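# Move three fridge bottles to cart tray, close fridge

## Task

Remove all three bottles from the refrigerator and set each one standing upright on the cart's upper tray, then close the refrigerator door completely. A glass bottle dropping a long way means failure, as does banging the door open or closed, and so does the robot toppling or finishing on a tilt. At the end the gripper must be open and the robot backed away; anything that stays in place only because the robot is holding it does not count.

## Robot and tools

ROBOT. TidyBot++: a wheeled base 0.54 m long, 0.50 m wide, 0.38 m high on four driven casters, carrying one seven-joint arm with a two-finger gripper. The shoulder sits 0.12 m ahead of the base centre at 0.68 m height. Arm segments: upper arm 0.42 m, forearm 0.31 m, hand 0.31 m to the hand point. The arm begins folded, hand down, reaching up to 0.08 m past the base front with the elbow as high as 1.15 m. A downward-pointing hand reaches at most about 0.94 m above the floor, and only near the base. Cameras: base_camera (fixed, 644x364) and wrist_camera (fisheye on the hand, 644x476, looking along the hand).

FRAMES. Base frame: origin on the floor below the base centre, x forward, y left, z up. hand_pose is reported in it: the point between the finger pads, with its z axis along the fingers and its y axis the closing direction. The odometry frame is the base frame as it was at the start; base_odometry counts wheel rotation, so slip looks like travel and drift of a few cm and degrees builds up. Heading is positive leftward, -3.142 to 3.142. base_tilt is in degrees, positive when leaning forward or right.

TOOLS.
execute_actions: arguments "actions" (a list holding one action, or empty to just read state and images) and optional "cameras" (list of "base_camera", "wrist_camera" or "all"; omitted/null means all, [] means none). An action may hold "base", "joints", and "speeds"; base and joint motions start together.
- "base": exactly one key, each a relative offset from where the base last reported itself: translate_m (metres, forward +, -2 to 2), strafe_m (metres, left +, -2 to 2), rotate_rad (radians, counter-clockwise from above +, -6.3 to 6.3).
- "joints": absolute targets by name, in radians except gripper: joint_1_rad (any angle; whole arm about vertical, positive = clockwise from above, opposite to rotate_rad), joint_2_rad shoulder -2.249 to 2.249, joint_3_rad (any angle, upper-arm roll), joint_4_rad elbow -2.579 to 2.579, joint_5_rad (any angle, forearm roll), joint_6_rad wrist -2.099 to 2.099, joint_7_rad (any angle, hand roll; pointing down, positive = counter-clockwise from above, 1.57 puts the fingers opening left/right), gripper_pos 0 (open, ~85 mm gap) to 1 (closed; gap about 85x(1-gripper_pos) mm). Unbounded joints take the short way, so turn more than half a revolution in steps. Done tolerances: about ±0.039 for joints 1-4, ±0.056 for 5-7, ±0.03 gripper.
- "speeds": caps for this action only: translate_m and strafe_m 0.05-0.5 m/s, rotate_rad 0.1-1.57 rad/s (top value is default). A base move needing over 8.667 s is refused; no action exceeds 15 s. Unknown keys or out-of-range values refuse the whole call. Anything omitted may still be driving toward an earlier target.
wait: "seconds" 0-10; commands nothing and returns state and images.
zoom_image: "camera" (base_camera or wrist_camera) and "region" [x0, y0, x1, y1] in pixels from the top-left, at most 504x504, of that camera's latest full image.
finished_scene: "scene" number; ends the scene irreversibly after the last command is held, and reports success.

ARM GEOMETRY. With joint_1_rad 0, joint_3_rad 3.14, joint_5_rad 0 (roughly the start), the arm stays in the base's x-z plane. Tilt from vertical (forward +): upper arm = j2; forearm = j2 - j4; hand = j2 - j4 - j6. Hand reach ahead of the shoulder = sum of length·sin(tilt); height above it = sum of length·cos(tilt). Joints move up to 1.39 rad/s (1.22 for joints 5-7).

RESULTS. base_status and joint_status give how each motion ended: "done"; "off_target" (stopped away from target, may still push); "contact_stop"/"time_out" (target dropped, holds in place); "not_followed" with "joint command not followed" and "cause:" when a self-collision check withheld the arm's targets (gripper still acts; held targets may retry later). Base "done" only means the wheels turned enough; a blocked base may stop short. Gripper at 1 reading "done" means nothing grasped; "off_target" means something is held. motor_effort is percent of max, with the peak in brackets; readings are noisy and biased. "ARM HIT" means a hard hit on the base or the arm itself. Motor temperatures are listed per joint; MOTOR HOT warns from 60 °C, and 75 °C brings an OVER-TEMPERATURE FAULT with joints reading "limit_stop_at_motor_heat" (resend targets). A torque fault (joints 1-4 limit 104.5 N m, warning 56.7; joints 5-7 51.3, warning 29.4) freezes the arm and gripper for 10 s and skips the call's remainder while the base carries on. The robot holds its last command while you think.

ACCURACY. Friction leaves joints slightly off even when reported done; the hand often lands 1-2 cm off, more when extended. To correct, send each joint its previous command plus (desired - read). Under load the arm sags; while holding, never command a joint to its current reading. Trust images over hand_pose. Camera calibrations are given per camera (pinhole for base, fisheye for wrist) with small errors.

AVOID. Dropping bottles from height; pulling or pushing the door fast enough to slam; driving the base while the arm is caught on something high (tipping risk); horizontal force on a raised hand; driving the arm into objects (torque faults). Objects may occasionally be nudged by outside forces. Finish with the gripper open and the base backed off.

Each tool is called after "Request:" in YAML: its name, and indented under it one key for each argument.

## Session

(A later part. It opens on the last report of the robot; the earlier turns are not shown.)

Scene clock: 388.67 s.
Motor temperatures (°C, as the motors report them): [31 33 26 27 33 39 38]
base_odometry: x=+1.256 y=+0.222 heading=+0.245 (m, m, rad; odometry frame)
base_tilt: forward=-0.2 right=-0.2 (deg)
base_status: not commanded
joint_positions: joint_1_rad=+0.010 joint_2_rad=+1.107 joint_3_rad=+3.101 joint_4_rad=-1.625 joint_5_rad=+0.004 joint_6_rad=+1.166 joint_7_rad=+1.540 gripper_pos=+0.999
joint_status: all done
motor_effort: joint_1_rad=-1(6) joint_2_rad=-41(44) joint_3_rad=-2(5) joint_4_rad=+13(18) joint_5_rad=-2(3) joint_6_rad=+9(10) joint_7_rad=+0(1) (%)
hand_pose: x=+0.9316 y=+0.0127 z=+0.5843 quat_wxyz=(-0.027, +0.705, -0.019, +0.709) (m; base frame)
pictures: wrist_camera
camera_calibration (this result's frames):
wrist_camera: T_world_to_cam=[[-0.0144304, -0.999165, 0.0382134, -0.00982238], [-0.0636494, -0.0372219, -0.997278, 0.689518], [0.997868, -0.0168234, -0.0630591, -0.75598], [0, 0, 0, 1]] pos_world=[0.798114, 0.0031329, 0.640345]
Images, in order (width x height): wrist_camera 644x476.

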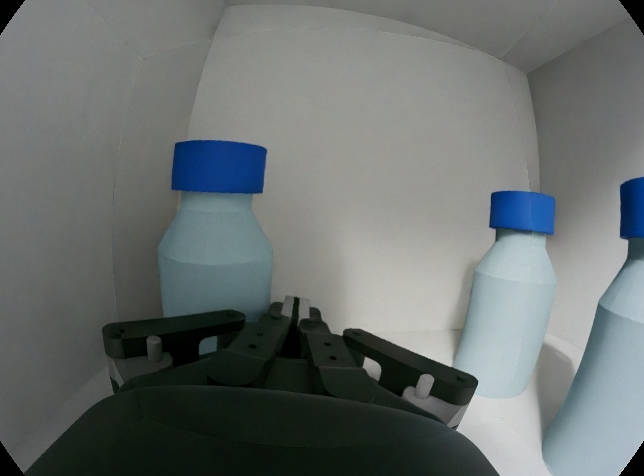

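Request:
execute_actions:
  actions:
    - {"base":{"translate_m":-0.15},"speeds":{"translate_m":0.08}}
  cameras: []

Request:
execute_actions:
  actions:
    - {"joints":{"gripper_pos":0.0}}
  cameras: ["wrist_camera"]

Scene clock: 400.53 s.
Motor temperatures (°C, as the motors report them): [31 33 26 27 33 39 38]
base_odometry: x=+1.110 y=+0.185 heading=+0.244 (m, m, rad; odometry frame)
base_tilt: forward=-0.3 right=-0.2 (deg)
base_status: done
joint_positions: joint_1_rad=+0.010 joint_2_rad=+1.107 joint_3_rad=+3.101 joint_4_rad=-1.625 joint_5_rad=+0.004 joint_6_rad=+1.166 joint_7_rad=+1.540 gripper_pos=+0.999
joint_status: not commanded
motor_effort: joint_1_rad=+0(3) joint_2_rad=-42(43) joint_3_rad=-2(4) joint_4_rad=+13(14) joint_5_rad=-1(0) joint_6_rad=+8(9) joint_7_rad=+0(0) (%)
hand_pose: x=+0.9317 y=+0.0127 z=+0.5845 quat_wxyz=(-0.027, +0.705, -0.019, +0.709) (m; base frame)
pictures: none
No camera images: the call's "cameras" was empty. Leave "cameras" out to get every camera's image.

Scene clock: 401.63 s.
Motor temperatures (°C, as the motors report them): [31 33 26 27 33 39 38]
base_odometry: x=+1.110 y=+0.185 heading=+0.244 (m, m, rad; odometry frame)
base_tilt: forward=-0.3 right=-0.1 (deg)
base_status: not commanded
joint_positions: joint_1_rad=+0.010 joint_2_rad=+1.107 joint_3_rad=+3.101 joint_4_rad=-1.625 joint_5_rad=+0.004 joint_6_rad=+1.166 joint_7_rad=+1.540 gripper_pos=+0.000
joint_status: all done
motor_effort: joint_1_rad=+0(1) joint_2_rad=-42(42) joint_3_rad=-2(2) joint_4_rad=+13(13) joint_5_rad=-2(1) joint_6_rad=+9(9) joint_7_rad=+0(0) (%)
hand_pose: x=+0.9317 y=+0.0127 z=+0.5845 quat_wxyz=(-0.027, +0.705, -0.019, +0.709) (m; base frame)
pictures: wrist_camera
camera_calibration (this result's frames):
wrist_camera: T_world_to_cam=[[-0.0144657, -0.999165, 0.0382026, -0.0097955], [-0.06318, -0.0372169, -0.997308, 0.689312], [0.997897, -0.0168404, -0.0625888, -0.756404], [0, 0, 0, 1]] pos_world=[0.798222, 0.00312859, 0.640488]
Images, in order (width x height): wrist_camera 644x476.

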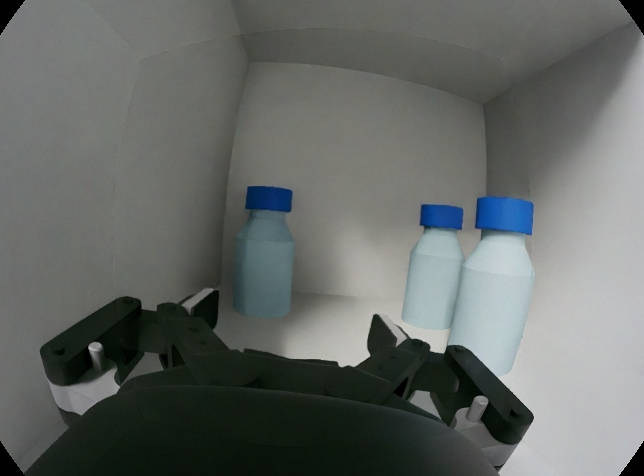

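Request:
execute_actions:
  actions:
    - {"base":{"strafe_m":-0.17},"speeds":{"strafe_m":0.1}}
  cameras: ["wrist_camera"]

Scene clock: 417.93 s.
Motor temperatures (°C, as the motors report them): [31 34 26 27 33 39 38]
base_odometry: x=+1.145 y=+0.028 heading=+0.287 (m, m, rad; odometry frame)
base_tilt: forward=-0.3 right=-0.1 (deg)
base_status: strafe_m time_out (by the wheels' count: -0.160 of -0.170)
joint_positions: joint_1_rad=+0.008 joint_2_rad=+1.107 joint_3_rad=+3.103 joint_4_rad=-1.624 joint_5_rad=+0.004 joint_6_rad=+1.167 joint_7_rad=+1.540 gripper_pos=+0.000
joint_status: not commanded
motor_effort: joint_1_rad=-1(11) joint_2_rad=-43(46) joint_3_rad=-3(8) joint_4_rad=+13(14) joint_5_rad=-1(2) joint_6_rad=+9(10) joint_7_rad=+0(1) (%)
hand_pose: x=+0.9318 y=+0.0131 z=+0.5849 quat_wxyz=(-0.027, +0.704, -0.018, +0.709) (m; base frame)
pictures: wrist_camera
camera_calibration (this result's frames):
wrist_camera: T_world_to_cam=[[-0.014155, -0.999101, 0.0399491, -0.0107618], [-0.0617392, -0.0390036, -0.99733, 0.688444], [0.997992, -0.0165836, -0.0611316, -0.757443], [0, 0, 0, 1]] pos_world=[0.798273, 0.00353859, 0.640732]
Images, in order (width x height): wrist_camera 644x476.

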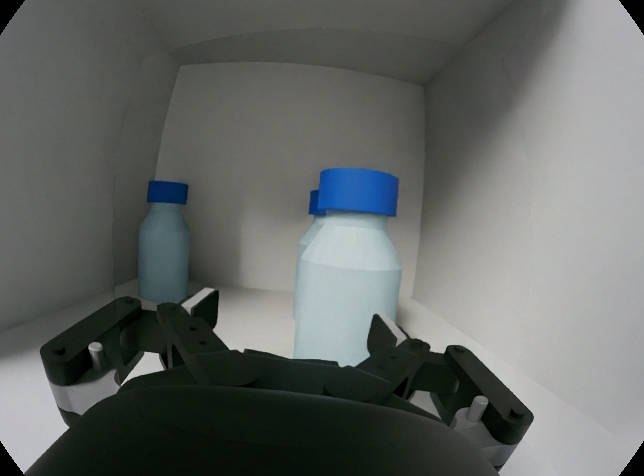

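Request:
execute_actions:
  actions:
    - {"base":{"translate_m":-0.05},"speeds":{"translate_m":0.05}}

Scene clock: 427.13 s.
Motor temperatures (°C, as the motors report them): [31 34 26 27 33 39 38]
base_odometry: x=+1.097 y=+0.014 heading=+0.287 (m, m, rad; odometry frame)
base_tilt: forward=-0.2 right=-0.2 (deg)
base_status: done
joint_positions: joint_1_rad=+0.008 joint_2_rad=+1.107 joint_3_rad=+3.103 joint_4_rad=-1.624 joint_5_rad=+0.004 joint_6_rad=+1.167 joint_7_rad=+1.540 gripper_pos=+0.000
joint_status: not commanded
motor_effort: joint_1_rad=+0(2) joint_2_rad=-41(44) joint_3_rad=-2(3) joint_4_rad=+12(14) joint_5_rad=-1(1) joint_6_rad=+8(9) joint_7_rad=+0(0) (%)
hand_pose: x=+0.9319 y=+0.0131 z=+0.5849 quat_wxyz=(-0.027, +0.704, -0.018, +0.709) (m; base frame)
pictures: base_camera, wrist_camera
camera_calibration (this result's frames):
wrist_camera: T_world_to_cam=[[-0.0141824, -0.999101, 0.0399384, -0.0107342], [-0.0615015, -0.0389952, -0.997345, 0.688224], [0.998006, -0.016601, -0.0608932, -0.757687], [0, 0, 0, 1]] pos_world=[0.798351, 0.00353454, 0.640687]
Images, in order (width x height): base_camera 644x364, wrist_camera 644x476.

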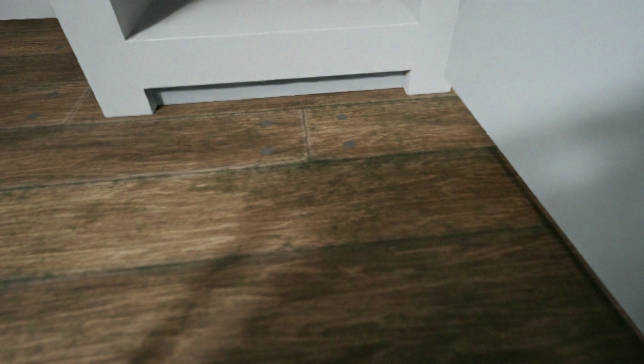

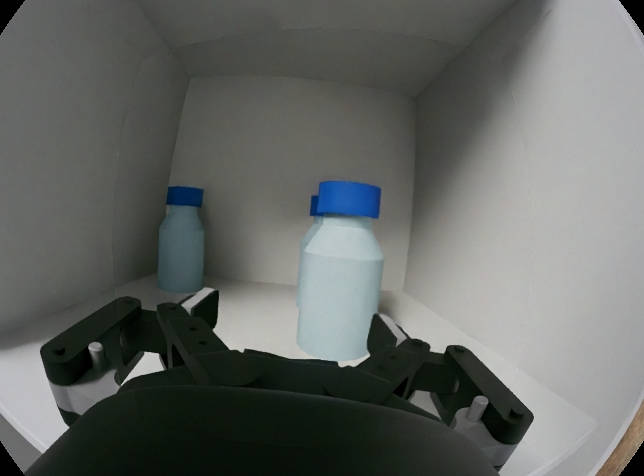

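Request:
execute_actions:
  actions:
    - {"joints":{"joint_1_rad":0.065}}
  cameras: ["wrist_camera"]

Scene clock: 443.77 s.
Motor temperatures (°C, as the motors report them): [31 35 26 27 33 39 38]
base_odometry: x=+1.097 y=+0.014 heading=+0.287 (m, m, rad; odometry frame)
base_tilt: forward=-0.3 right=-0.2 (deg)
base_status: not commanded
joint_positions: joint_1_rad=+0.050 joint_2_rad=+1.107 joint_3_rad=+3.103 joint_4_rad=-1.624 joint_5_rad=+0.004 joint_6_rad=+1.167 joint_7_rad=+1.540 gripper_pos=+0.000
joint_status: all done
motor_effort: joint_1_rad=+0(2) joint_2_rad=-42(42) joint_3_rad=-2(4) joint_4_rad=+13(12) joint_5_rad=-1(1) joint_6_rad=+8(9) joint_7_rad=+0(0) (%)
hand_pose: x=+0.9317 y=-0.0211 z=+0.5849 quat_wxyz=(-0.012, +0.704, -0.033, +0.710) (m; base frame)
pictures: wrist_camera
camera_calibration (this result's frames):
wrist_camera: T_world_to_cam=[[-0.0561455, -0.997623, 0.0399385, -0.00574067], [-0.0630856, -0.0363769, -0.997345, 0.688412], [0.996428, -0.058516, -0.0608932, -0.757499], [0, 0, 0, 1]] pos_world=[0.797899, -0.0250105, 0.640687]
Images, in order (width x height): wrist_camera 644x476.

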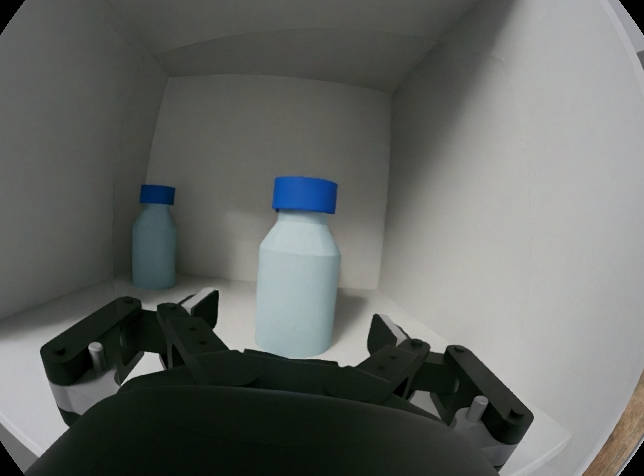

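Request:
execute_actions:
  actions:
    - {"base":{"translate_m":0.11},"speeds":{"translate_m":0.05}}
  cameras: ["wrist_camera"]

Scene clock: 454.40 s.
Motor temperatures (°C, as the motors report them): [31 35 26 27 33 39 38]
base_odometry: x=+1.202 y=+0.045 heading=+0.288 (m, m, rad; odometry frame)
base_tilt: forward=-0.3 right=-0.2 (deg)
base_status: done
joint_positions: joint_1_rad=+0.051 joint_2_rad=+1.107 joint_3_rad=+3.103 joint_4_rad=-1.624 joint_5_rad=+0.004 joint_6_rad=+1.167 joint_7_rad=+1.540 gripper_pos=+0.000
joint_status: not commanded
motor_effort: joint_1_rad=-2(4) joint_2_rad=-41(43) joint_3_rad=-2(4) joint_4_rad=+13(14) joint_5_rad=+0(0) joint_6_rad=+8(9) joint_7_rad=+0(1) (%)
hand_pose: x=+0.9317 y=-0.0212 z=+0.5849 quat_wxyz=(-0.012, +0.704, -0.033, +0.710) (m; base frame)
pictures: wrist_camera
camera_calibration (this result's frames):
wrist_camera: T_world_to_cam=[[-0.0563296, -0.997613, 0.0399378, -0.00571747], [-0.0630664, -0.0363661, -0.997347, 0.688401], [0.996418, -0.0586989, -0.0608674, -0.75752], [0, 0, 0, 1]] pos_world=[0.7979, -0.0251349, 0.640695]
Images, in order (width x height): wrist_camera 644x476.

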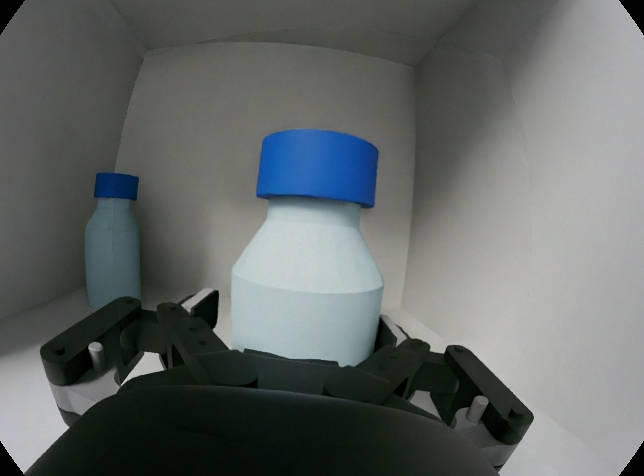

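Request:
execute_actions:
  actions:
    - {"base":{"translate_m":0.03},"speeds":{"translate_m":0.05}}
  cameras: ["wrist_camera"]

Scene clock: 460.83 s.
Motor temperatures (°C, as the motors report them): [31 35 26 27 33 39 38]
base_odometry: x=+1.230 y=+0.053 heading=+0.288 (m, m, rad; odometry frame)
base_tilt: forward=-0.3 right=-0.3 (deg)
base_status: done
joint_positions: joint_1_rad=+0.051 joint_2_rad=+1.107 joint_3_rad=+3.103 joint_4_rad=-1.624 joint_5_rad=+0.004 joint_6_rad=+1.167 joint_7_rad=+1.540 gripper_pos=+0.000
joint_status: not commanded
motor_effort: joint_1_rad=+0(2) joint_2_rad=-42(45) joint_3_rad=-2(3) joint_4_rad=+13(14) joint_5_rad=+0(0) joint_6_rad=+8(9) joint_7_rad=+0(0) (%)
hand_pose: x=+0.9317 y=-0.0213 z=+0.5850 quat_wxyz=(-0.012, +0.704, -0.033, +0.710) (m; base frame)
pictures: wrist_camera
camera_calibration (this result's frames):
wrist_camera: T_world_to_cam=[[-0.0563371, -0.997613, 0.039935, -0.00571101], [-0.0629745, -0.0363683, -0.997352, 0.688343], [0.996424, -0.0587028, -0.0607752, -0.757582], [0, 0, 0, 1]] pos_world=[0.797899, -0.0251357, 0.640706]
Images, in order (width x height): wrist_camera 644x476.

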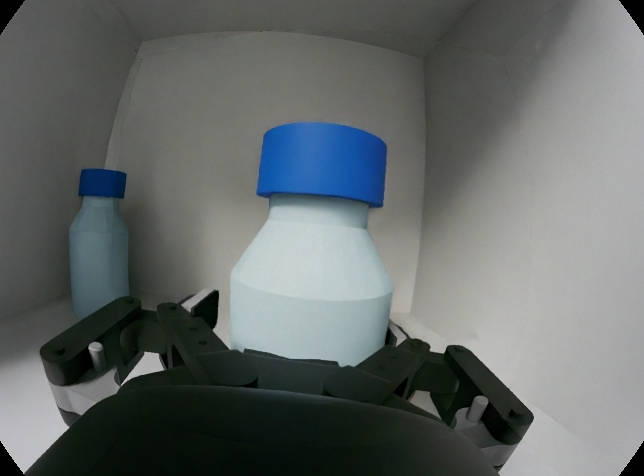

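Request:
execute_actions:
  actions:
    - {"joints":{"gripper_pos":1.0}}
  cameras: ["wrist_camera"]

Scene clock: 471.47 s.
Motor temperatures (°C, as the motors report them): [31 35 26 27 33 39 38]
base_odometry: x=+1.230 y=+0.053 heading=+0.288 (m, m, rad; odometry frame)
base_tilt: forward=-0.2 right=-0.2 (deg)
base_status: not commanded
joint_positions: joint_1_rad=+0.053 joint_2_rad=+1.108 joint_3_rad=+3.103 joint_4_rad=-1.624 joint_5_rad=+0.004 joint_6_rad=+1.167 joint_7_rad=+1.540 gripper_pos=+0.222
joint_status: gripper_pos off_target (ended at +0.222, target +1.000)
motor_effort: joint_1_rad=-1(3) joint_2_rad=-41(43) joint_3_rad=-3(4) joint_4_rad=+13(14) joint_5_rad=+0(1) joint_6_rad=+8(9) joint_7_rad=+0(0) (%)
hand_pose: x=+0.9317 y=-0.0230 z=+0.5846 quat_wxyz=(-0.011, +0.704, -0.034, +0.710) (m; base frame)
pictures: wrist_camera
camera_calibration (this result's frames):
wrist_camera: T_world_to_cam=[[-0.0584566, -0.997491, 0.0399351, -0.0054552], [-0.0634511, -0.0362101, -0.997328, 0.688328], [0.996271, -0.0608343, -0.0611751, -0.757284], [0, 0, 0, 1]] pos_world=[0.797816, -0.0265859, 0.64038]
Images, in order (width x height): wrist_camera 644x476.

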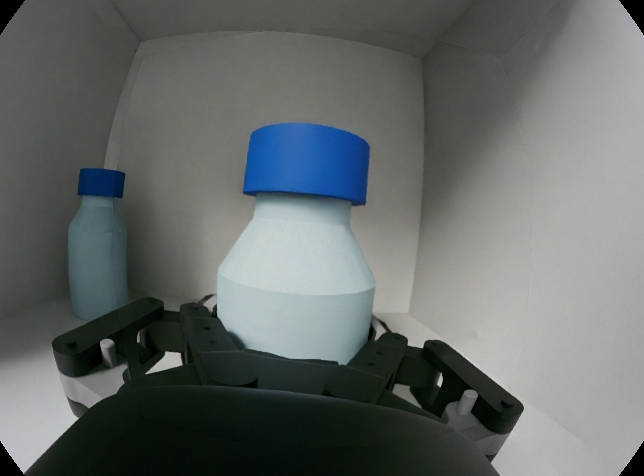

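Request:
execute_actions:
  actions:
    - {"joints":{"joint_2_rad":1.06,"joint_6_rad":1.12}}
  cameras: []

Request:
execute_actions:
  actions:
    - {"base":{"translate_m":-0.6},"speeds":{"translate_m":0.2}}

Scene clock: 479.40 s.
Motor temperatures (°C, as the motors report them): [31 35 26 27 33 39 38]
base_odometry: x=+1.230 y=+0.053 heading=+0.288 (m, m, rad; odometry frame)
base_tilt: forward=-0.3 right=-0.2 (deg)
base_status: not commanded
joint_positions: joint_1_rad=+0.053 joint_2_rad=+1.093 joint_3_rad=+3.103 joint_4_rad=-1.624 joint_5_rad=+0.004 joint_6_rad=+1.132 joint_7_rad=+1.540 gripper_pos=+0.222
joint_status: all done
motor_effort: joint_1_rad=-1(2) joint_2_rad=-46(47) joint_3_rad=-3(3) joint_4_rad=+15(15) joint_5_rad=+0(0) joint_6_rad=+11(11) joint_7_rad=+1(0) (%)
hand_pose: x=+0.9330 y=-0.0227 z=+0.5852 quat_wxyz=(-0.011, +0.711, -0.034, +0.702) (m; base frame)
pictures: none
No camera images: the call's "cameras" was empty. Leave "cameras" out to get every camera's image.

Scene clock: 483.20 s.
Motor temperatures (°C, as the motors report them): [31 35 26 27 33 39 38]
base_odometry: x=+0.655 y=-0.117 heading=+0.288 (m, m, rad; odometry frame)
base_tilt: forward=-0.3 right=-0.2 (deg)
base_status: done
joint_positions: joint_1_rad=+0.053 joint_2_rad=+1.092 joint_3_rad=+3.103 joint_4_rad=-1.624 joint_5_rad=+0.004 joint_6_rad=+1.129 joint_7_rad=+1.540 gripper_pos=+0.222
joint_status: not commanded
motor_effort: joint_1_rad=+0(4) joint_2_rad=-47(49) joint_3_rad=-2(3) joint_4_rad=+16(17) joint_5_rad=-1(1) joint_6_rad=+12(13) joint_7_rad=+0(0) (%)
hand_pose: x=+0.9331 y=-0.0228 z=+0.5853 quat_wxyz=(-0.011, +0.712, -0.034, +0.701) (m; base frame)
pictures: base_camera, wrist_camera
camera_calibration (this result's frames):
wrist_camera: T_world_to_cam=[[-0.0563541, -0.997574, 0.0408582, -0.0076727], [-0.0864279, -0.0358954, -0.995611, 0.70958], [0.994663, -0.059638, -0.0841954, -0.743702], [0, 0, 0, 1]] pos_world=[0.800628, -0.0265363, 0.644163]
Images, in order (width x height): base_camera 644x364, wrist_camera 644x476.

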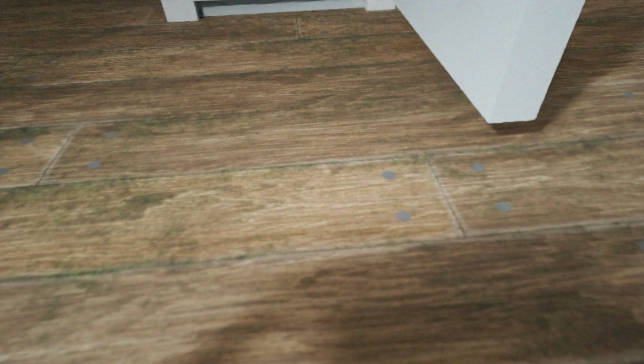

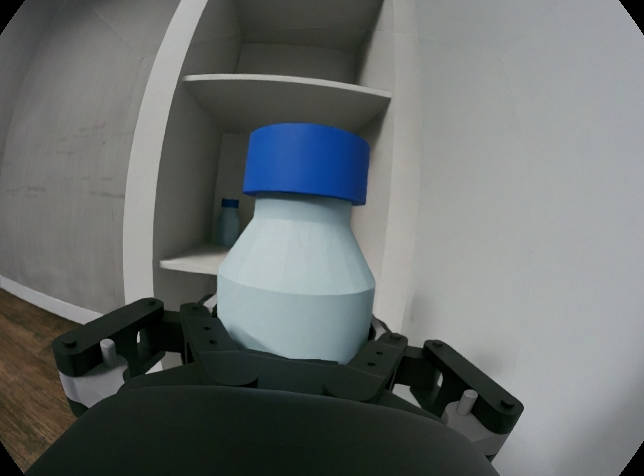

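Request:
execute_actions:
  actions:
    - {"joints":{"joint_1_rad":0.0,"joint_2_rad":-0.18,"joint_4_rad":-2.508,"joint_6_rad":0.757}}
  cameras: []

Request:
execute_actions:
  actions:
    - {"base":{"rotate_rad":-1.86},"speeds":{"rotate_rad":0.6}}

Scene clock: 507.50 s.
Motor temperatures (°C, as the motors report them): [31 36 26 27 33 39 38]
base_odometry: x=+0.655 y=-0.117 heading=+0.288 (m, m, rad; odometry frame)
base_tilt: forward=-0.4 right=-0.2 (deg)
base_status: not commanded
joint_positions: joint_1_rad=+0.028 joint_2_rad=-0.161 joint_3_rad=+3.103 joint_4_rad=-2.503 joint_5_rad=+0.004 joint_6_rad=+0.767 joint_7_rad=+1.540 gripper_pos=+0.222
joint_status: all done
motor_effort: joint_1_rad=+0(1) joint_2_rad=-14(48) joint_3_rad=+0(3) joint_4_rad=+22(22) joint_5_rad=-1(1) joint_6_rad=+12(12) joint_7_rad=+0(1) (%)
hand_pose: x=+0.5877 y=+0.0084 z=+0.8766 quat_wxyz=(-0.012, +0.709, -0.003, +0.705) (m; base frame)
pictures: none
No camera images: the call's "cameras" was empty. Leave "cameras" out to get every camera's image.

Scene clock: 511.27 s.
Motor temperatures (°C, as the motors report them): [31 36 26 27 33 39 38]
base_odometry: x=+0.655 y=-0.117 heading=-1.572 (m, m, rad; odometry frame)
base_tilt: forward=-0.3 right=-0.2 (deg)
base_status: done
joint_positions: joint_1_rad=+0.020 joint_2_rad=-0.161 joint_3_rad=+3.103 joint_4_rad=-2.503 joint_5_rad=+0.004 joint_6_rad=+0.767 joint_7_rad=+1.540 gripper_pos=+0.222
joint_status: not commanded
motor_effort: joint_1_rad=+0(3) joint_2_rad=-14(14) joint_3_rad=+0(1) joint_4_rad=+22(22) joint_5_rad=+0(2) joint_6_rad=+12(12) joint_7_rad=+0(0) (%)
hand_pose: x=+0.5876 y=+0.0122 z=+0.8765 quat_wxyz=(-0.015, +0.709, +0.000, +0.705) (m; base frame)
pictures: base_camera, wrist_camera
camera_calibration (this result's frames):
wrist_camera: T_world_to_cam=[[-0.00428577, -0.996597, 0.0823146, -0.0711181], [-0.0725206, -0.0817889, -0.994008, 0.96187], [0.997358, -0.0102296, -0.0719233, -0.386331], [0, 0, 0, 1]] pos_world=[0.454761, 0.00384215, 0.934174]
Images, in order (width x height): base_camera 644x364, wrist_camera 644x476.

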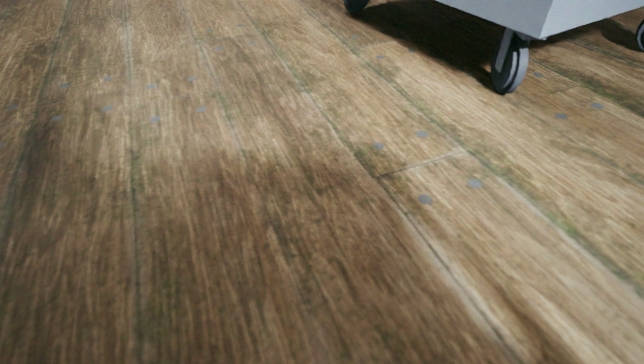

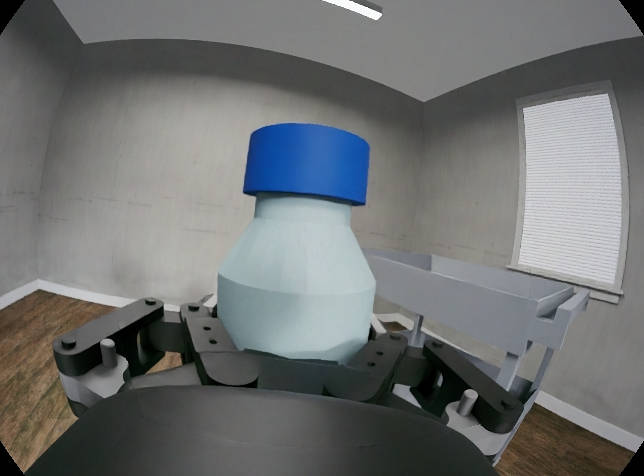

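Request:
execute_actions:
  actions:
    - {"base":{"strafe_m":-0.45},"speeds":{"strafe_m":0.2}}
  cameras: []

Request:
execute_actions:
  actions:
    - {"base":{"translate_m":0.2},"speeds":{"translate_m":0.2}}

Scene clock: 537.80 s.
Motor temperatures (°C, as the motors report them): [31 35 26 27 33 39 38]
base_odometry: x=+0.205 y=-0.116 heading=-1.573 (m, m, rad; odometry frame)
base_tilt: forward=-0.3 right=-0.1 (deg)
base_status: done
joint_positions: joint_1_rad=+0.019 joint_2_rad=-0.161 joint_3_rad=+3.103 joint_4_rad=-2.503 joint_5_rad=+0.004 joint_6_rad=+0.767 joint_7_rad=+1.540 gripper_pos=+0.222
joint_status: not commanded
motor_effort: joint_1_rad=-1(1) joint_2_rad=-13(14) joint_3_rad=-1(2) joint_4_rad=+22(22) joint_5_rad=-2(2) joint_6_rad=+12(12) joint_7_rad=+0(0) (%)
hand_pose: x=+0.5876 y=+0.0126 z=+0.8764 quat_wxyz=(-0.015, +0.709, +0.000, +0.705) (m; base frame)
pictures: none
No camera images: the call's "cameras" was empty. Leave "cameras" out to get every camera's image.

Scene clock: 539.63 s.
Motor temperatures (°C, as the motors report them): [31 35 26 27 33 39 38]
base_odometry: x=+0.204 y=-0.316 heading=-1.573 (m, m, rad; odometry frame)
base_tilt: forward=-0.2 right=-0.1 (deg)
base_status: done
joint_positions: joint_1_rad=+0.018 joint_2_rad=-0.172 joint_3_rad=+3.103 joint_4_rad=-2.518 joint_5_rad=+0.004 joint_6_rad=+0.764 joint_7_rad=+1.540 gripper_pos=+0.224
joint_status: not commanded
motor_effort: joint_1_rad=+0(4) joint_2_rad=-13(14) joint_3_rad=+0(2) joint_4_rad=+22(31) joint_5_rad=-1(1) joint_6_rad=+12(13) joint_7_rad=+0(1) (%)
hand_pose: x=+0.5821 y=+0.0126 z=+0.8728 quat_wxyz=(-0.015, +0.711, +0.000, +0.703) (m; base frame)
pictures: base_camera, wrist_camera
camera_calibration (this result's frames):
wrist_camera: T_world_to_cam=[[-0.00283789, -0.99656, 0.0828317, -0.0717419], [-0.0789087, -0.0823506, -0.993475, 0.961063], [0.996878, -0.00935552, -0.0784035, -0.37519], [0, 0, 0, 1]] pos_world=[0.449651, 0.00413895, 0.931318]
Images, in order (width x height): base_camera 644x364, wrist_camera 644x476.

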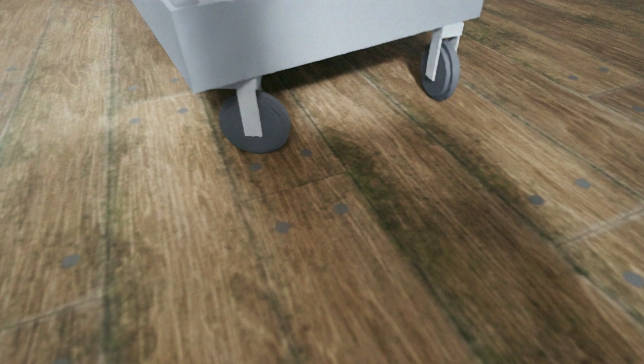

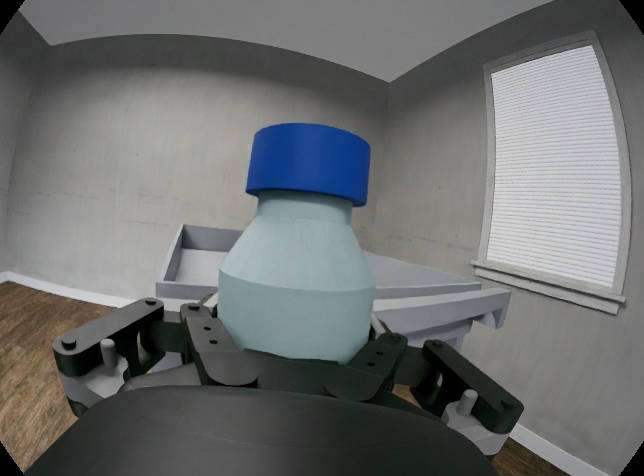

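Request:
execute_actions:
  actions:
    - {"joints":{"joint_2_rad":-0.385,"joint_4_rad":-2.06,"joint_6_rad":0.10}}
  cameras: ["wrist_camera"]

Scene clock: 551.40 s.
Motor temperatures (°C, as the motors report them): [31 34 26 27 33 39 38]
base_odometry: x=+0.204 y=-0.316 heading=-1.573 (m, m, rad; odometry frame)
base_tilt: forward=-0.3 right=-0.2 (deg)
base_status: not commanded
joint_positions: joint_1_rad=+0.018 joint_2_rad=-0.367 joint_3_rad=+3.103 joint_4_rad=-2.105 joint_5_rad=+0.004 joint_6_rad=+0.109 joint_7_rad=+1.540 gripper_pos=+0.224
joint_status: joint_4_rad off_target (ended at -2.105, target -2.060); the others done
motor_effort: joint_1_rad=-1(2) joint_2_rad=-11(14) joint_3_rad=+0(0) joint_4_rad=+27(27) joint_5_rad=-1(1) joint_6_rad=+12(14) joint_7_rad=+0(0) (%)
hand_pose: x=+0.5883 y=+0.0143 z=+1.0037 quat_wxyz=(-0.010, +0.728, +0.002, +0.686) (m; base frame)
pictures: wrist_camera
camera_calibration (this result's frames):
wrist_camera: T_world_to_cam=[[-0.00327045, -0.995742, 0.0921256, -0.089956], [-0.126283, -0.0909772, -0.987814, 1.11408], [0.991989, -0.0148645, -0.125448, -0.320981], [0, 0, 0, 1]] pos_world=[0.458805, 0.00701211, 1.06853]
Images, in order (width x height): wrist_camera 644x476.

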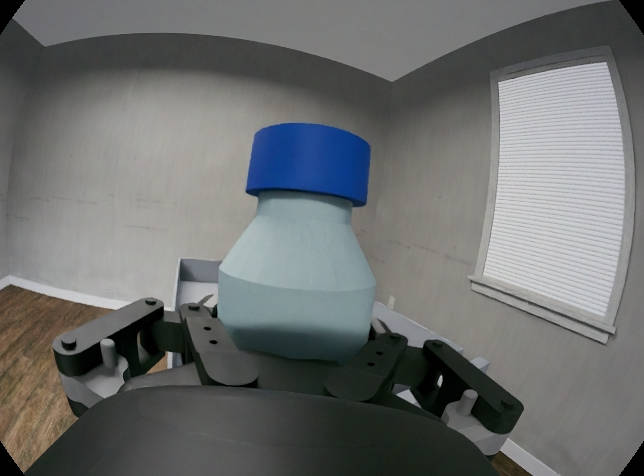

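Request:
execute_actions:
  actions:
    - {"joints":{"joint_2_rad":0.55,"joint_4_rad":-1.255,"joint_6_rad":0.31}}

Scene clock: 581.73 s.
Motor temperatures (°C, as the motors report them): [31 33 26 28 33 39 38]
base_odometry: x=+0.204 y=-0.316 heading=-1.573 (m, m, rad; odometry frame)
base_tilt: forward=-0.2 right=-0.2 (deg)
base_status: not commanded
joint_positions: joint_1_rad=+0.018 joint_2_rad=+0.581 joint_3_rad=+3.103 joint_4_rad=-1.305 joint_5_rad=+0.004 joint_6_rad=+0.256 joint_7_rad=+1.540 gripper_pos=+0.224
joint_status: joint_4_rad off_target (ended at -1.305, target -1.255); the others done
motor_effort: joint_1_rad=-1(1) joint_2_rad=-43(46) joint_3_rad=-2(2) joint_4_rad=+26(27) joint_5_rad=-1(1) joint_6_rad=+12(12) joint_7_rad=+1(0) (%)
hand_pose: x=+0.9589 y=+0.0085 z=+0.9183 quat_wxyz=(-0.022, +0.727, -0.012, +0.686) (m; base frame)
pictures: base_camera, wrist_camera
camera_calibration (this result's frames):
wrist_camera: T_world_to_cam=[[-0.00642973, -0.998345, 0.0571504, -0.0515216], [-0.127226, -0.0558704, -0.990299, 1.07892], [0.991853, -0.0136383, -0.126656, -0.698146], [0, 0, 0, 1]] pos_world=[0.829393, -0.000678299, 0.982972]
Images, in order (width x height): base_camera 644x364, wrist_camera 644x476.

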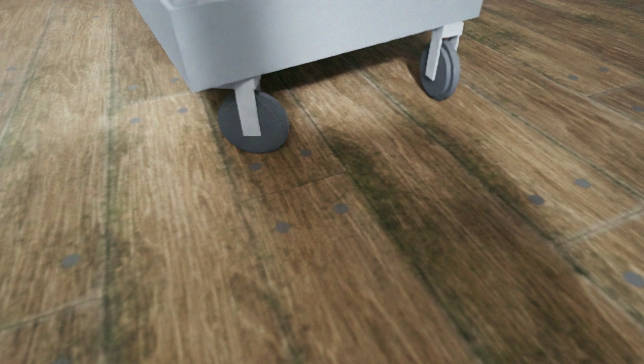

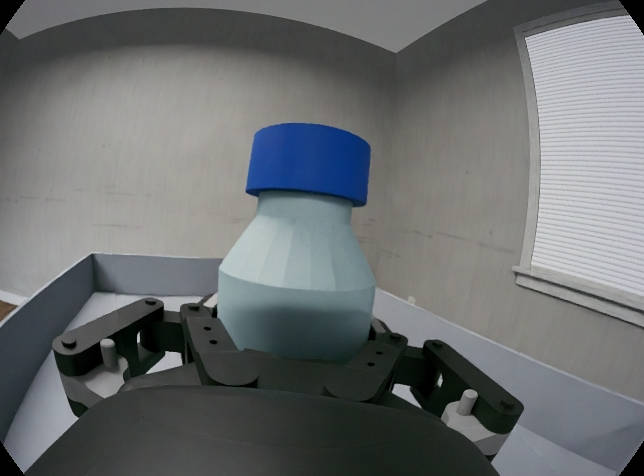

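Request:
execute_actions:
  actions:
    - {"joints":{"joint_2_rad":0.60,"joint_6_rad":0.345}}
  cameras: ["wrist_camera"]

Scene clock: 614.00 s.
Motor temperatures (°C, as the motors report them): [31 35 26 28 33 39 38]
base_odometry: x=+0.204 y=-0.316 heading=-1.573 (m, m, rad; odometry frame)
base_tilt: forward=-0.3 right=-0.2 (deg)
base_status: not commanded
joint_positions: joint_1_rad=+0.018 joint_2_rad=+0.627 joint_3_rad=+3.103 joint_4_rad=-1.301 joint_5_rad=+0.004 joint_6_rad=+0.293 joint_7_rad=+1.540 gripper_pos=+0.224
joint_status: all done
motor_effort: joint_1_rad=-1(0) joint_2_rad=-45(47) joint_3_rad=-2(2) joint_4_rad=+26(27) joint_5_rad=+0(1) joint_6_rad=+12(12) joint_7_rad=+0(1) (%)
hand_pose: x=+0.9705 y=+0.0080 z=+0.8930 quat_wxyz=(-0.022, +0.729, -0.012, +0.684) (m; base frame)
pictures: wrist_camera
camera_calibration (this result's frames):
wrist_camera: T_world_to_cam=[[-0.00689882, -0.998421, 0.0557418, -0.0487231], [-0.132513, -0.0543388, -0.989691, 1.05989], [0.991157, -0.0142142, -0.131929, -0.707462], [0, 0, 0, 1]] pos_world=[0.841319, -0.00110913, 0.958344]
Images, in order (width x height): wrist_camera 644x476.

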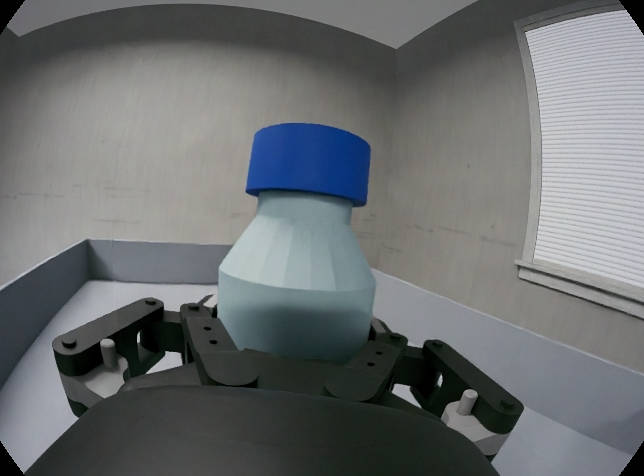

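Request:
execute_actions:
  actions:
    - {"joints":{"joint_2_rad":0.64,"joint_6_rad":0.43}}
  cameras: ["wrist_camera"]

Scene clock: 623.07 s.
Motor temperatures (°C, as the motors report them): [31 35 26 28 33 39 38]
base_odometry: x=+0.204 y=-0.316 heading=-1.573 (m, m, rad; odometry frame)
base_tilt: forward=-0.3 right=-0.2 (deg)
base_status: not commanded
joint_positions: joint_1_rad=+0.018 joint_2_rad=+0.645 joint_3_rad=+3.103 joint_4_rad=-1.294 joint_5_rad=+0.004 joint_6_rad=+0.382 joint_7_rad=+1.540 gripper_pos=+0.224
joint_status: all done
motor_effort: joint_1_rad=-1(1) joint_2_rad=-40(46) joint_3_rad=-2(3) joint_4_rad=+23(26) joint_5_rad=-2(3) joint_6_rad=+12(14) joint_7_rad=+0(0) (%)
hand_pose: x=+0.9760 y=+0.0073 z=+0.9098 quat_wxyz=(-0.023, +0.702, -0.013, +0.712) (m; base frame)
pictures: wrist_camera
camera_calibration (this result's frames):
wrist_camera: T_world_to_cam=[[-0.0130636, -0.998494, 0.0532904, -0.0420568], [-0.0547068, -0.0525014, -0.997121, 1.00796], [0.998417, -0.0159413, -0.0539386, -0.788696], [0, 0, 0, 1]] pos_world=[0.84204, -0.001647, 0.964757]
Images, in order (width x height): wrist_camera 644x476.

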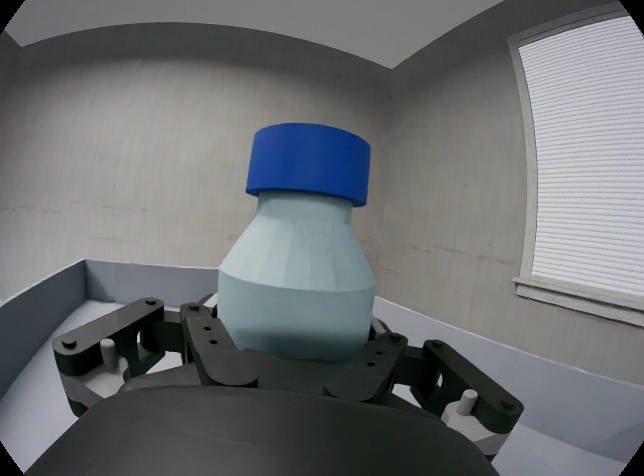

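Request:
execute_actions:
  actions:
    - {"joints":{"gripper_pos":0.0}}
  cameras: ["wrist_camera"]

Scene clock: 631.53 s.
Motor temperatures (°C, as the motors report them): [31 35 26 28 33 39 38]
base_odometry: x=+0.204 y=-0.316 heading=-1.573 (m, m, rad; odometry frame)
base_tilt: forward=-0.3 right=-0.2 (deg)
base_status: not commanded
joint_positions: joint_1_rad=+0.018 joint_2_rad=+0.642 joint_3_rad=+3.103 joint_4_rad=-1.280 joint_5_rad=+0.004 joint_6_rad=+0.400 joint_7_rad=+1.540 gripper_pos=+0.000
joint_status: all done
motor_effort: joint_1_rad=-1(3) joint_2_rad=-40(42) joint_3_rad=-2(3) joint_4_rad=+22(24) joint_5_rad=-1(1) joint_6_rad=+8(12) joint_7_rad=+0(1) (%)
hand_pose: x=+0.9765 y=+0.0074 z=+0.9265 quat_wxyz=(-0.023, +0.689, -0.013, +0.724) (m; base frame)
pictures: wrist_camera
camera_calibration (this result's frames):
wrist_camera: T_world_to_cam=[[-0.0151883, -0.99851, 0.0524173, -0.0400004], [-0.020041, -0.0521088, -0.99844, 0.991983], [0.999684, -0.0162151, -0.0192197, -0.821769], [0, 0, 0, 1]] pos_world=[0.840782, -0.00157481, 0.976739]
Images, in order (width x height): wrist_camera 644x476.

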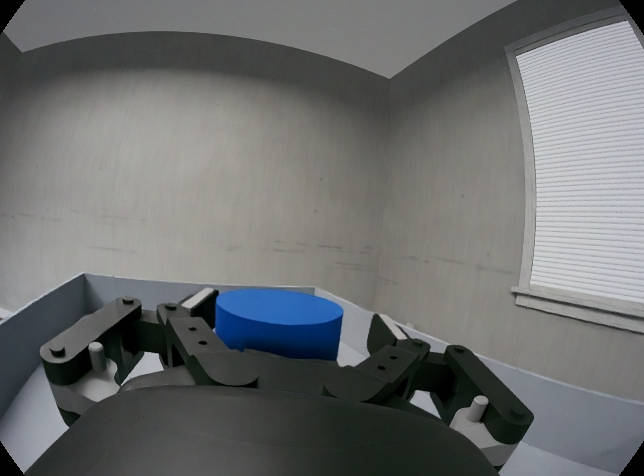

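Request:
execute_actions:
  actions:
    - {"joints":{"joint_2_rad":0.45,"joint_6_rad":0.0}}
  cameras: ["wrist_camera"]

Scene clock: 639.47 s.
Motor temperatures (°C, as the motors report them): [31 35 26 29 33 39 38]
base_odometry: x=+0.204 y=-0.316 heading=-1.573 (m, m, rad; odometry frame)
base_tilt: forward=-0.3 right=-0.2 (deg)
base_status: not commanded
joint_positions: joint_1_rad=+0.018 joint_2_rad=+0.446 joint_3_rad=+3.103 joint_4_rad=-1.275 joint_5_rad=+0.004 joint_6_rad=+0.031 joint_7_rad=+1.540 gripper_pos=+0.000
joint_status: all done
motor_effort: joint_1_rad=-1(1) joint_2_rad=-35(42) joint_3_rad=-2(2) joint_4_rad=+23(23) joint_5_rad=-1(0) joint_6_rad=+8(9) joint_7_rad=+0(0) (%)
hand_pose: x=+0.9199 y=+0.0101 z=+0.9779 quat_wxyz=(-0.021, +0.748, -0.009, +0.664) (m; base frame)
pictures: wrist_camera
camera_calibration (this result's frames):
wrist_camera: T_world_to_cam=[[0.000403108, -0.998016, 0.0629538, -0.0655193], [-0.185873, -0.0619316, -0.98062, 1.17754], [0.982574, -0.0113061, -0.185529, -0.585771], [0, 0, 0, 1]] pos_world=[0.794463, 0.000914956, 1.05017]
Images, in order (width x height): wrist_camera 644x476.

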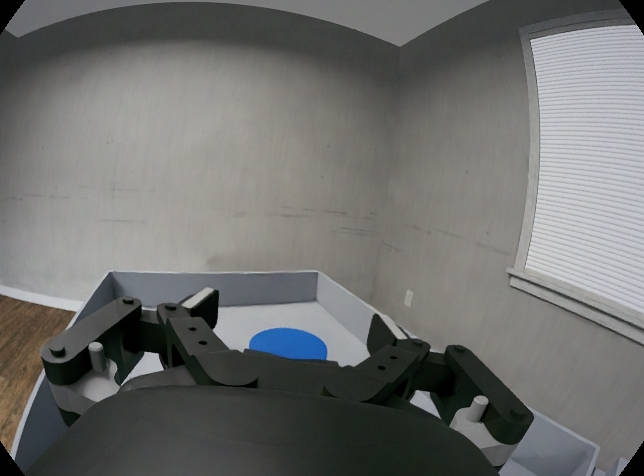

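Look from higher and more downward.

Request:
execute_actions:
  actions:
    - {"joints":{"joint_2_rad":0.1,"joint_6_rad":-0.9}}
  cameras: ["wrist_camera"]

Scene clock: 646.37 s.
Motor temperatures (°C, as the motors report them): [31 35 26 29 33 39 38]
base_odometry: x=+0.204 y=-0.316 heading=-1.573 (m, m, rad; odometry frame)
base_tilt: forward=-0.3 right=-0.2 (deg)
base_status: not commanded
joint_positions: joint_1_rad=+0.018 joint_2_rad=+0.096 joint_3_rad=+3.103 joint_4_rad=-1.275 joint_5_rad=+0.004 joint_6_rad=-0.874 joint_7_rad=+1.540 gripper_pos=+0.000
joint_status: all done
motor_effort: joint_1_rad=-1(2) joint_2_rad=-23(37) joint_3_rad=-1(1) joint_4_rad=+22(24) joint_5_rad=-1(1) joint_6_rad=+7(8) joint_7_rad=+1(0) (%)
hand_pose: x=+0.7099 y=+0.0116 z=+0.9688 quat_wxyz=(-0.011, +0.901, -0.005, +0.433) (m; base frame)
pictures: wrist_camera
camera_calibration (this result's frames):
wrist_camera: T_world_to_cam=[[0.0452753, -0.996272, 0.0734265, -0.105389], [-0.674091, -0.084714, -0.733774, 1.23746], [0.737259, -0.0162743, -0.675414, 0.267649], [0, 0, 0, 1]] pos_world=[0.641605, 0.0041895, 1.09653]
Images, in order (width x height): wrist_camera 644x476.

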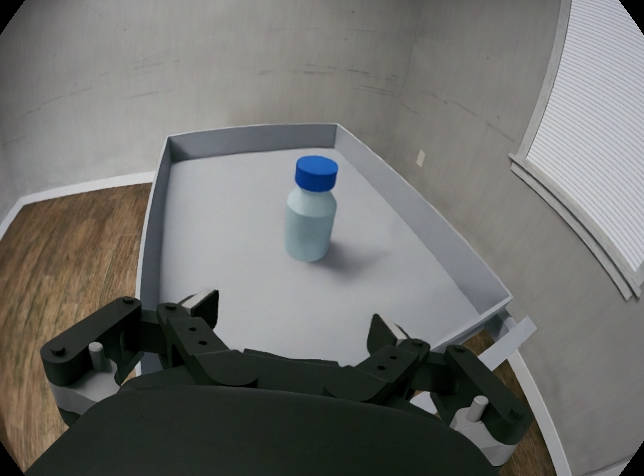

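Request:
execute_actions:
  actions:
    - {"base":{"translate_m":-0.25}}
  cameras: []

Request:
execute_actions:
  actions:
    - {"base":{"rotate_rad":1.85},"joints":{"joint_2_rad":1.108,"joint_4_rad":-1.605,"joint_6_rad":1.195}}

Scene clock: 664.27 s.
Motor temperatures (°C, as the motors report them): [31 35 26 29 33 39 38]
base_odometry: x=+0.205 y=-0.066 heading=-1.572 (m, m, rad; odometry frame)
base_tilt: forward=-0.3 right=-0.1 (deg)
base_status: done
joint_positions: joint_1_rad=+0.017 joint_2_rad=+0.096 joint_3_rad=+3.103 joint_4_rad=-1.275 joint_5_rad=+0.004 joint_6_rad=-0.875 joint_7_rad=+1.540 gripper_pos=+0.000
joint_status: not commanded
motor_effort: joint_1_rad=-1(2) joint_2_rad=-23(26) joint_3_rad=-1(3) joint_4_rad=+21(23) joint_5_rad=-2(2) joint_6_rad=+7(7) joint_7_rad=+0(1) (%)
hand_pose: x=+0.7098 y=+0.0118 z=+0.9689 quat_wxyz=(-0.011, +0.901, -0.005, +0.433) (m; base frame)
pictures: none
No camera images: the call's "cameras" was empty. Leave "cameras" out to get every camera's image.

Scene clock: 667.10 s.
Motor temperatures (°C, as the motors report them): [31 35 26 29 33 39 38]
base_odometry: x=+0.205 y=-0.066 heading=+0.277 (m, m, rad; odometry frame)
base_tilt: forward=-0.3 right=-0.2 (deg)
base_status: done
joint_positions: joint_1_rad=-0.008 joint_2_rad=+1.109 joint_3_rad=+3.101 joint_4_rad=-1.584 joint_5_rad=+0.004 joint_6_rad=+1.164 joint_7_rad=+1.540 gripper_pos=+0.000
joint_status: all done
motor_effort: joint_1_rad=-1(7) joint_2_rad=-43(46) joint_3_rad=-3(6) joint_4_rad=+13(22) joint_5_rad=-1(2) joint_6_rad=+9(9) joint_7_rad=+0(0) (%)
hand_pose: x=+0.9425 y=+0.0266 z=+0.6000 quat_wxyz=(-0.033, +0.692, -0.013, +0.721) (m; base frame)
pictures: base_camera, wrist_camera
camera_calibration (this result's frames):
wrist_camera: T_world_to_cam=[[0.000012562, -0.999296, 0.0375064, -0.00959732], [-0.0266282, -0.0374934, -0.998942, 0.672517], [0.999645, -0.00098618, -0.02661, -0.789635], [0, 0, 0, 1]] pos_world=[0.807263, 0.0148457, 0.651154]
Images, in order (width x height): base_camera 644x364, wrist_camera 644x476.

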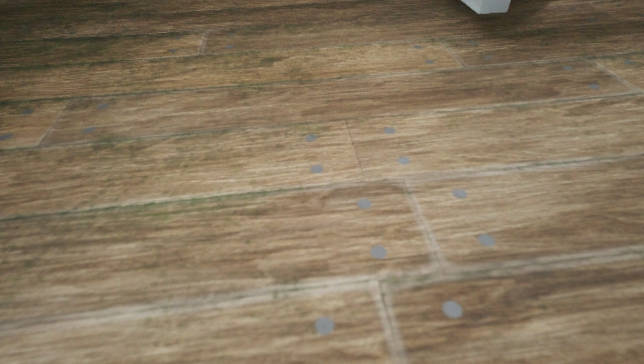

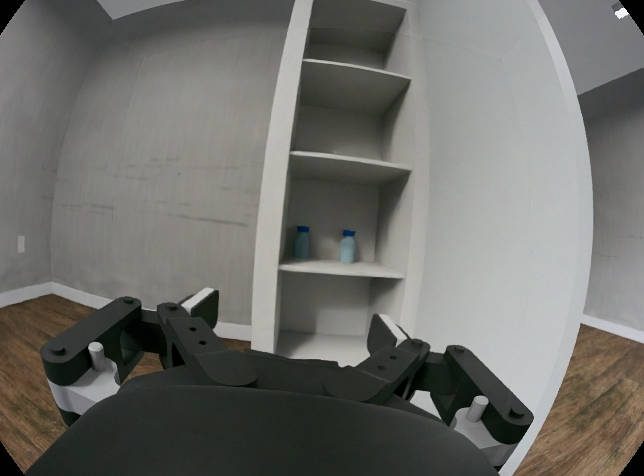

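Request:
execute_actions:
  actions:
    - {"base":{"translate_m":0.75},"joints":{"joint_4_rad":-1.65}}
  cameras: ["wrist_camera"]

Scene clock: 677.33 s.
Motor temperatures (°C, as the motors report them): [31 35 26 28 33 39 38]
base_odometry: x=+0.926 y=+0.140 heading=+0.278 (m, m, rad; odometry frame)
base_tilt: forward=-0.3 right=-0.2 (deg)
base_status: done
joint_positions: joint_1_rad=-0.008 joint_2_rad=+1.109 joint_3_rad=+3.101 joint_4_rad=-1.634 joint_5_rad=+0.004 joint_6_rad=+1.165 joint_7_rad=+1.540 gripper_pos=+0.000
joint_status: all done
motor_effort: joint_1_rad=+0(2) joint_2_rad=-41(44) joint_3_rad=-2(3) joint_4_rad=+12(15) joint_5_rad=+0(0) joint_6_rad=+8(9) joint_7_rad=+0(0) (%)
hand_pose: x=+0.9284 y=+0.0270 z=+0.5779 quat_wxyz=(-0.033, +0.709, -0.013, +0.704) (m; base frame)
pictures: wrist_camera
camera_calibration (this result's frames):
wrist_camera: T_world_to_cam=[[0.00363091, -0.999246, 0.0386551, -0.0123735], [-0.0754471, -0.0388189, -0.996394, 0.693948], [0.997143, 0.000701405, -0.0755312, -0.745578], [0, 0, 0, 1]] pos_world=[0.795849, 0.0150971, 0.635609]
Images, in order (width x height): wrist_camera 644x476.

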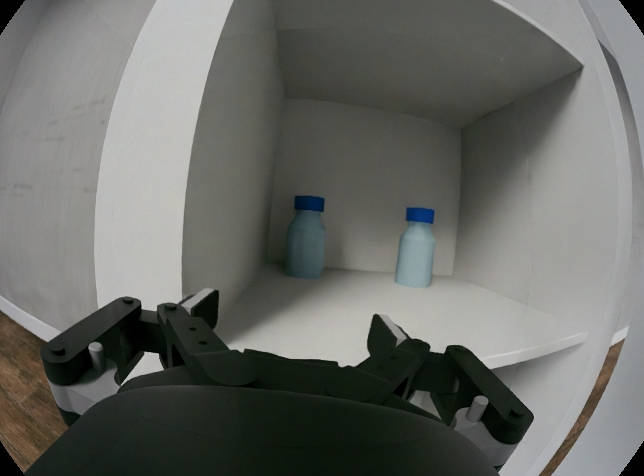

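Request:
execute_actions:
  actions:
    - {"base":{"strafe_m":-0.16},"speeds":{"strafe_m":0.1}}
  cameras: ["wrist_camera"]

Scene clock: 686.83 s.
Motor temperatures (°C, as the motors report them): [31 35 26 28 33 39 38]
base_odometry: x=+0.970 y=-0.014 heading=+0.278 (m, m, rad; odometry frame)
base_tilt: forward=-0.3 right=-0.2 (deg)
base_status: done
joint_positions: joint_1_rad=-0.004 joint_2_rad=+1.109 joint_3_rad=+3.101 joint_4_rad=-1.634 joint_5_rad=+0.004 joint_6_rad=+1.165 joint_7_rad=+1.540 gripper_pos=+0.000
joint_status: not commanded
motor_effort: joint_1_rad=+0(4) joint_2_rad=-42(42) joint_3_rad=-2(4) joint_4_rad=+12(13) joint_5_rad=-2(0) joint_6_rad=+8(9) joint_7_rad=+0(0) (%)
hand_pose: x=+0.9285 y=+0.0244 z=+0.5779 quat_wxyz=(-0.032, +0.709, -0.014, +0.704) (m; base frame)
pictures: wrist_camera
camera_calibration (this result's frames):
wrist_camera: T_world_to_cam=[[0.000472833, -0.999253, 0.038655, -0.0119976], [-0.0755697, -0.0385802, -0.996394, 0.693963], [0.99714, -0.00245002, -0.0755315, -0.745577], [0, 0, 0, 1]] pos_world=[0.795893, 0.0129579, 0.635609]
Images, in order (width x height): wrist_camera 644x476.

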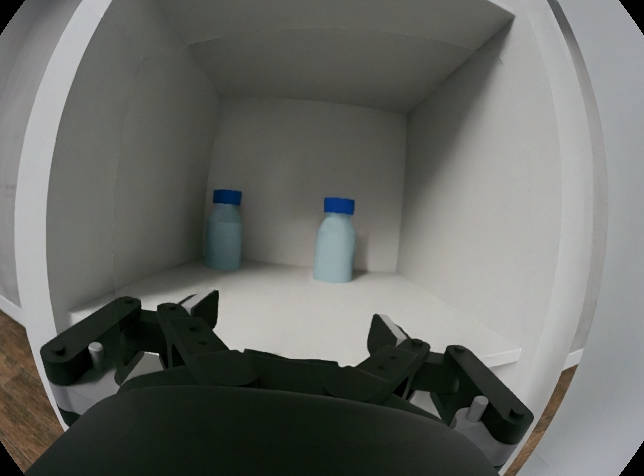

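Request:
execute_actions:
  actions:
    - {"base":{"strafe_m":-0.045},"speeds":{"strafe_m":0.05}}
  cameras: []

Request:
execute_actions:
  actions:
    - {"base":{"translate_m":0.2},"speeds":{"translate_m":0.1}}
  cameras: ["wrist_camera"]

Scene clock: 704.40 s.
Motor temperatures (°C, as the motors report them): [31 36 26 28 33 39 38]
base_odometry: x=+0.982 y=-0.057 heading=+0.278 (m, m, rad; odometry frame)
base_tilt: forward=-0.3 right=-0.2 (deg)
base_status: done
joint_positions: joint_1_rad=-0.004 joint_2_rad=+1.109 joint_3_rad=+3.101 joint_4_rad=-1.634 joint_5_rad=+0.004 joint_6_rad=+1.165 joint_7_rad=+1.540 gripper_pos=+0.000
joint_status: not commanded
motor_effort: joint_1_rad=+0(4) joint_2_rad=-42(42) joint_3_rad=-2(4) joint_4_rad=+12(13) joint_5_rad=-2(1) joint_6_rad=+8(9) joint_7_rad=+0(0) (%)
hand_pose: x=+0.9285 y=+0.0241 z=+0.5779 quat_wxyz=(-0.032, +0.709, -0.014, +0.704) (m; base frame)
pictures: none
No camera images: the call's "cameras" was empty. Leave "cameras" out to get every camera's image.

Scene clock: 709.23 s.
Motor temperatures (°C, as the motors report them): [31 36 26 28 33 39 38]
base_odometry: x=+1.031 y=-0.043 heading=+0.276 (m, m, rad; odometry frame)
base_tilt: forward=-0.3 right=-0.1 (deg)
base_status: translate_m time_out (by the wheels' count: +0.051 of +0.200)
joint_positions: joint_1_rad=-0.005 joint_2_rad=+1.109 joint_3_rad=+3.101 joint_4_rad=-1.635 joint_5_rad=+0.004 joint_6_rad=+1.171 joint_7_rad=+1.540 gripper_pos=+0.000
joint_status: not commanded
motor_effort: joint_1_rad=+1(7) joint_2_rad=-41(54) joint_3_rad=-2(6) joint_4_rad=+12(15) joint_5_rad=-1(0) joint_6_rad=+9(12) joint_7_rad=+0(1) (%)
hand_pose: x=+0.9282 y=+0.0246 z=+0.5794 quat_wxyz=(-0.032, +0.708, -0.014, +0.706) (m; base frame)
pictures: wrist_camera
camera_calibration (this result's frames):
wrist_camera: T_world_to_cam=[[0.000477969, -0.999263, 0.0383953, -0.0117248], [-0.0707585, -0.0383329, -0.996757, 0.691145], [0.997493, -0.00224038, -0.0707247, -0.748355], [0, 0, 0, 1]] pos_world=[0.795389, 0.0131008, 0.636426]
Images, in order (width x height): wrist_camera 644x476.

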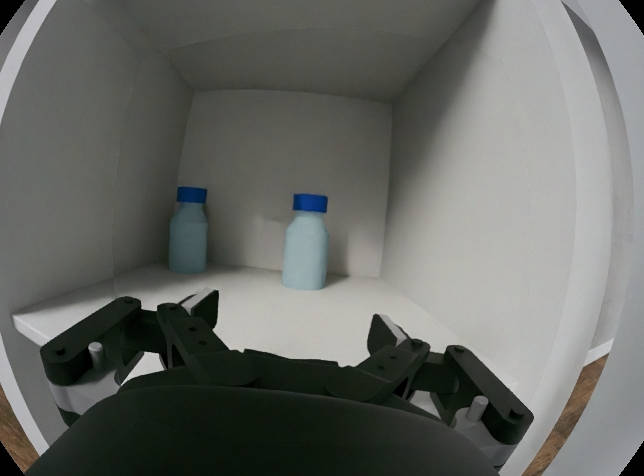

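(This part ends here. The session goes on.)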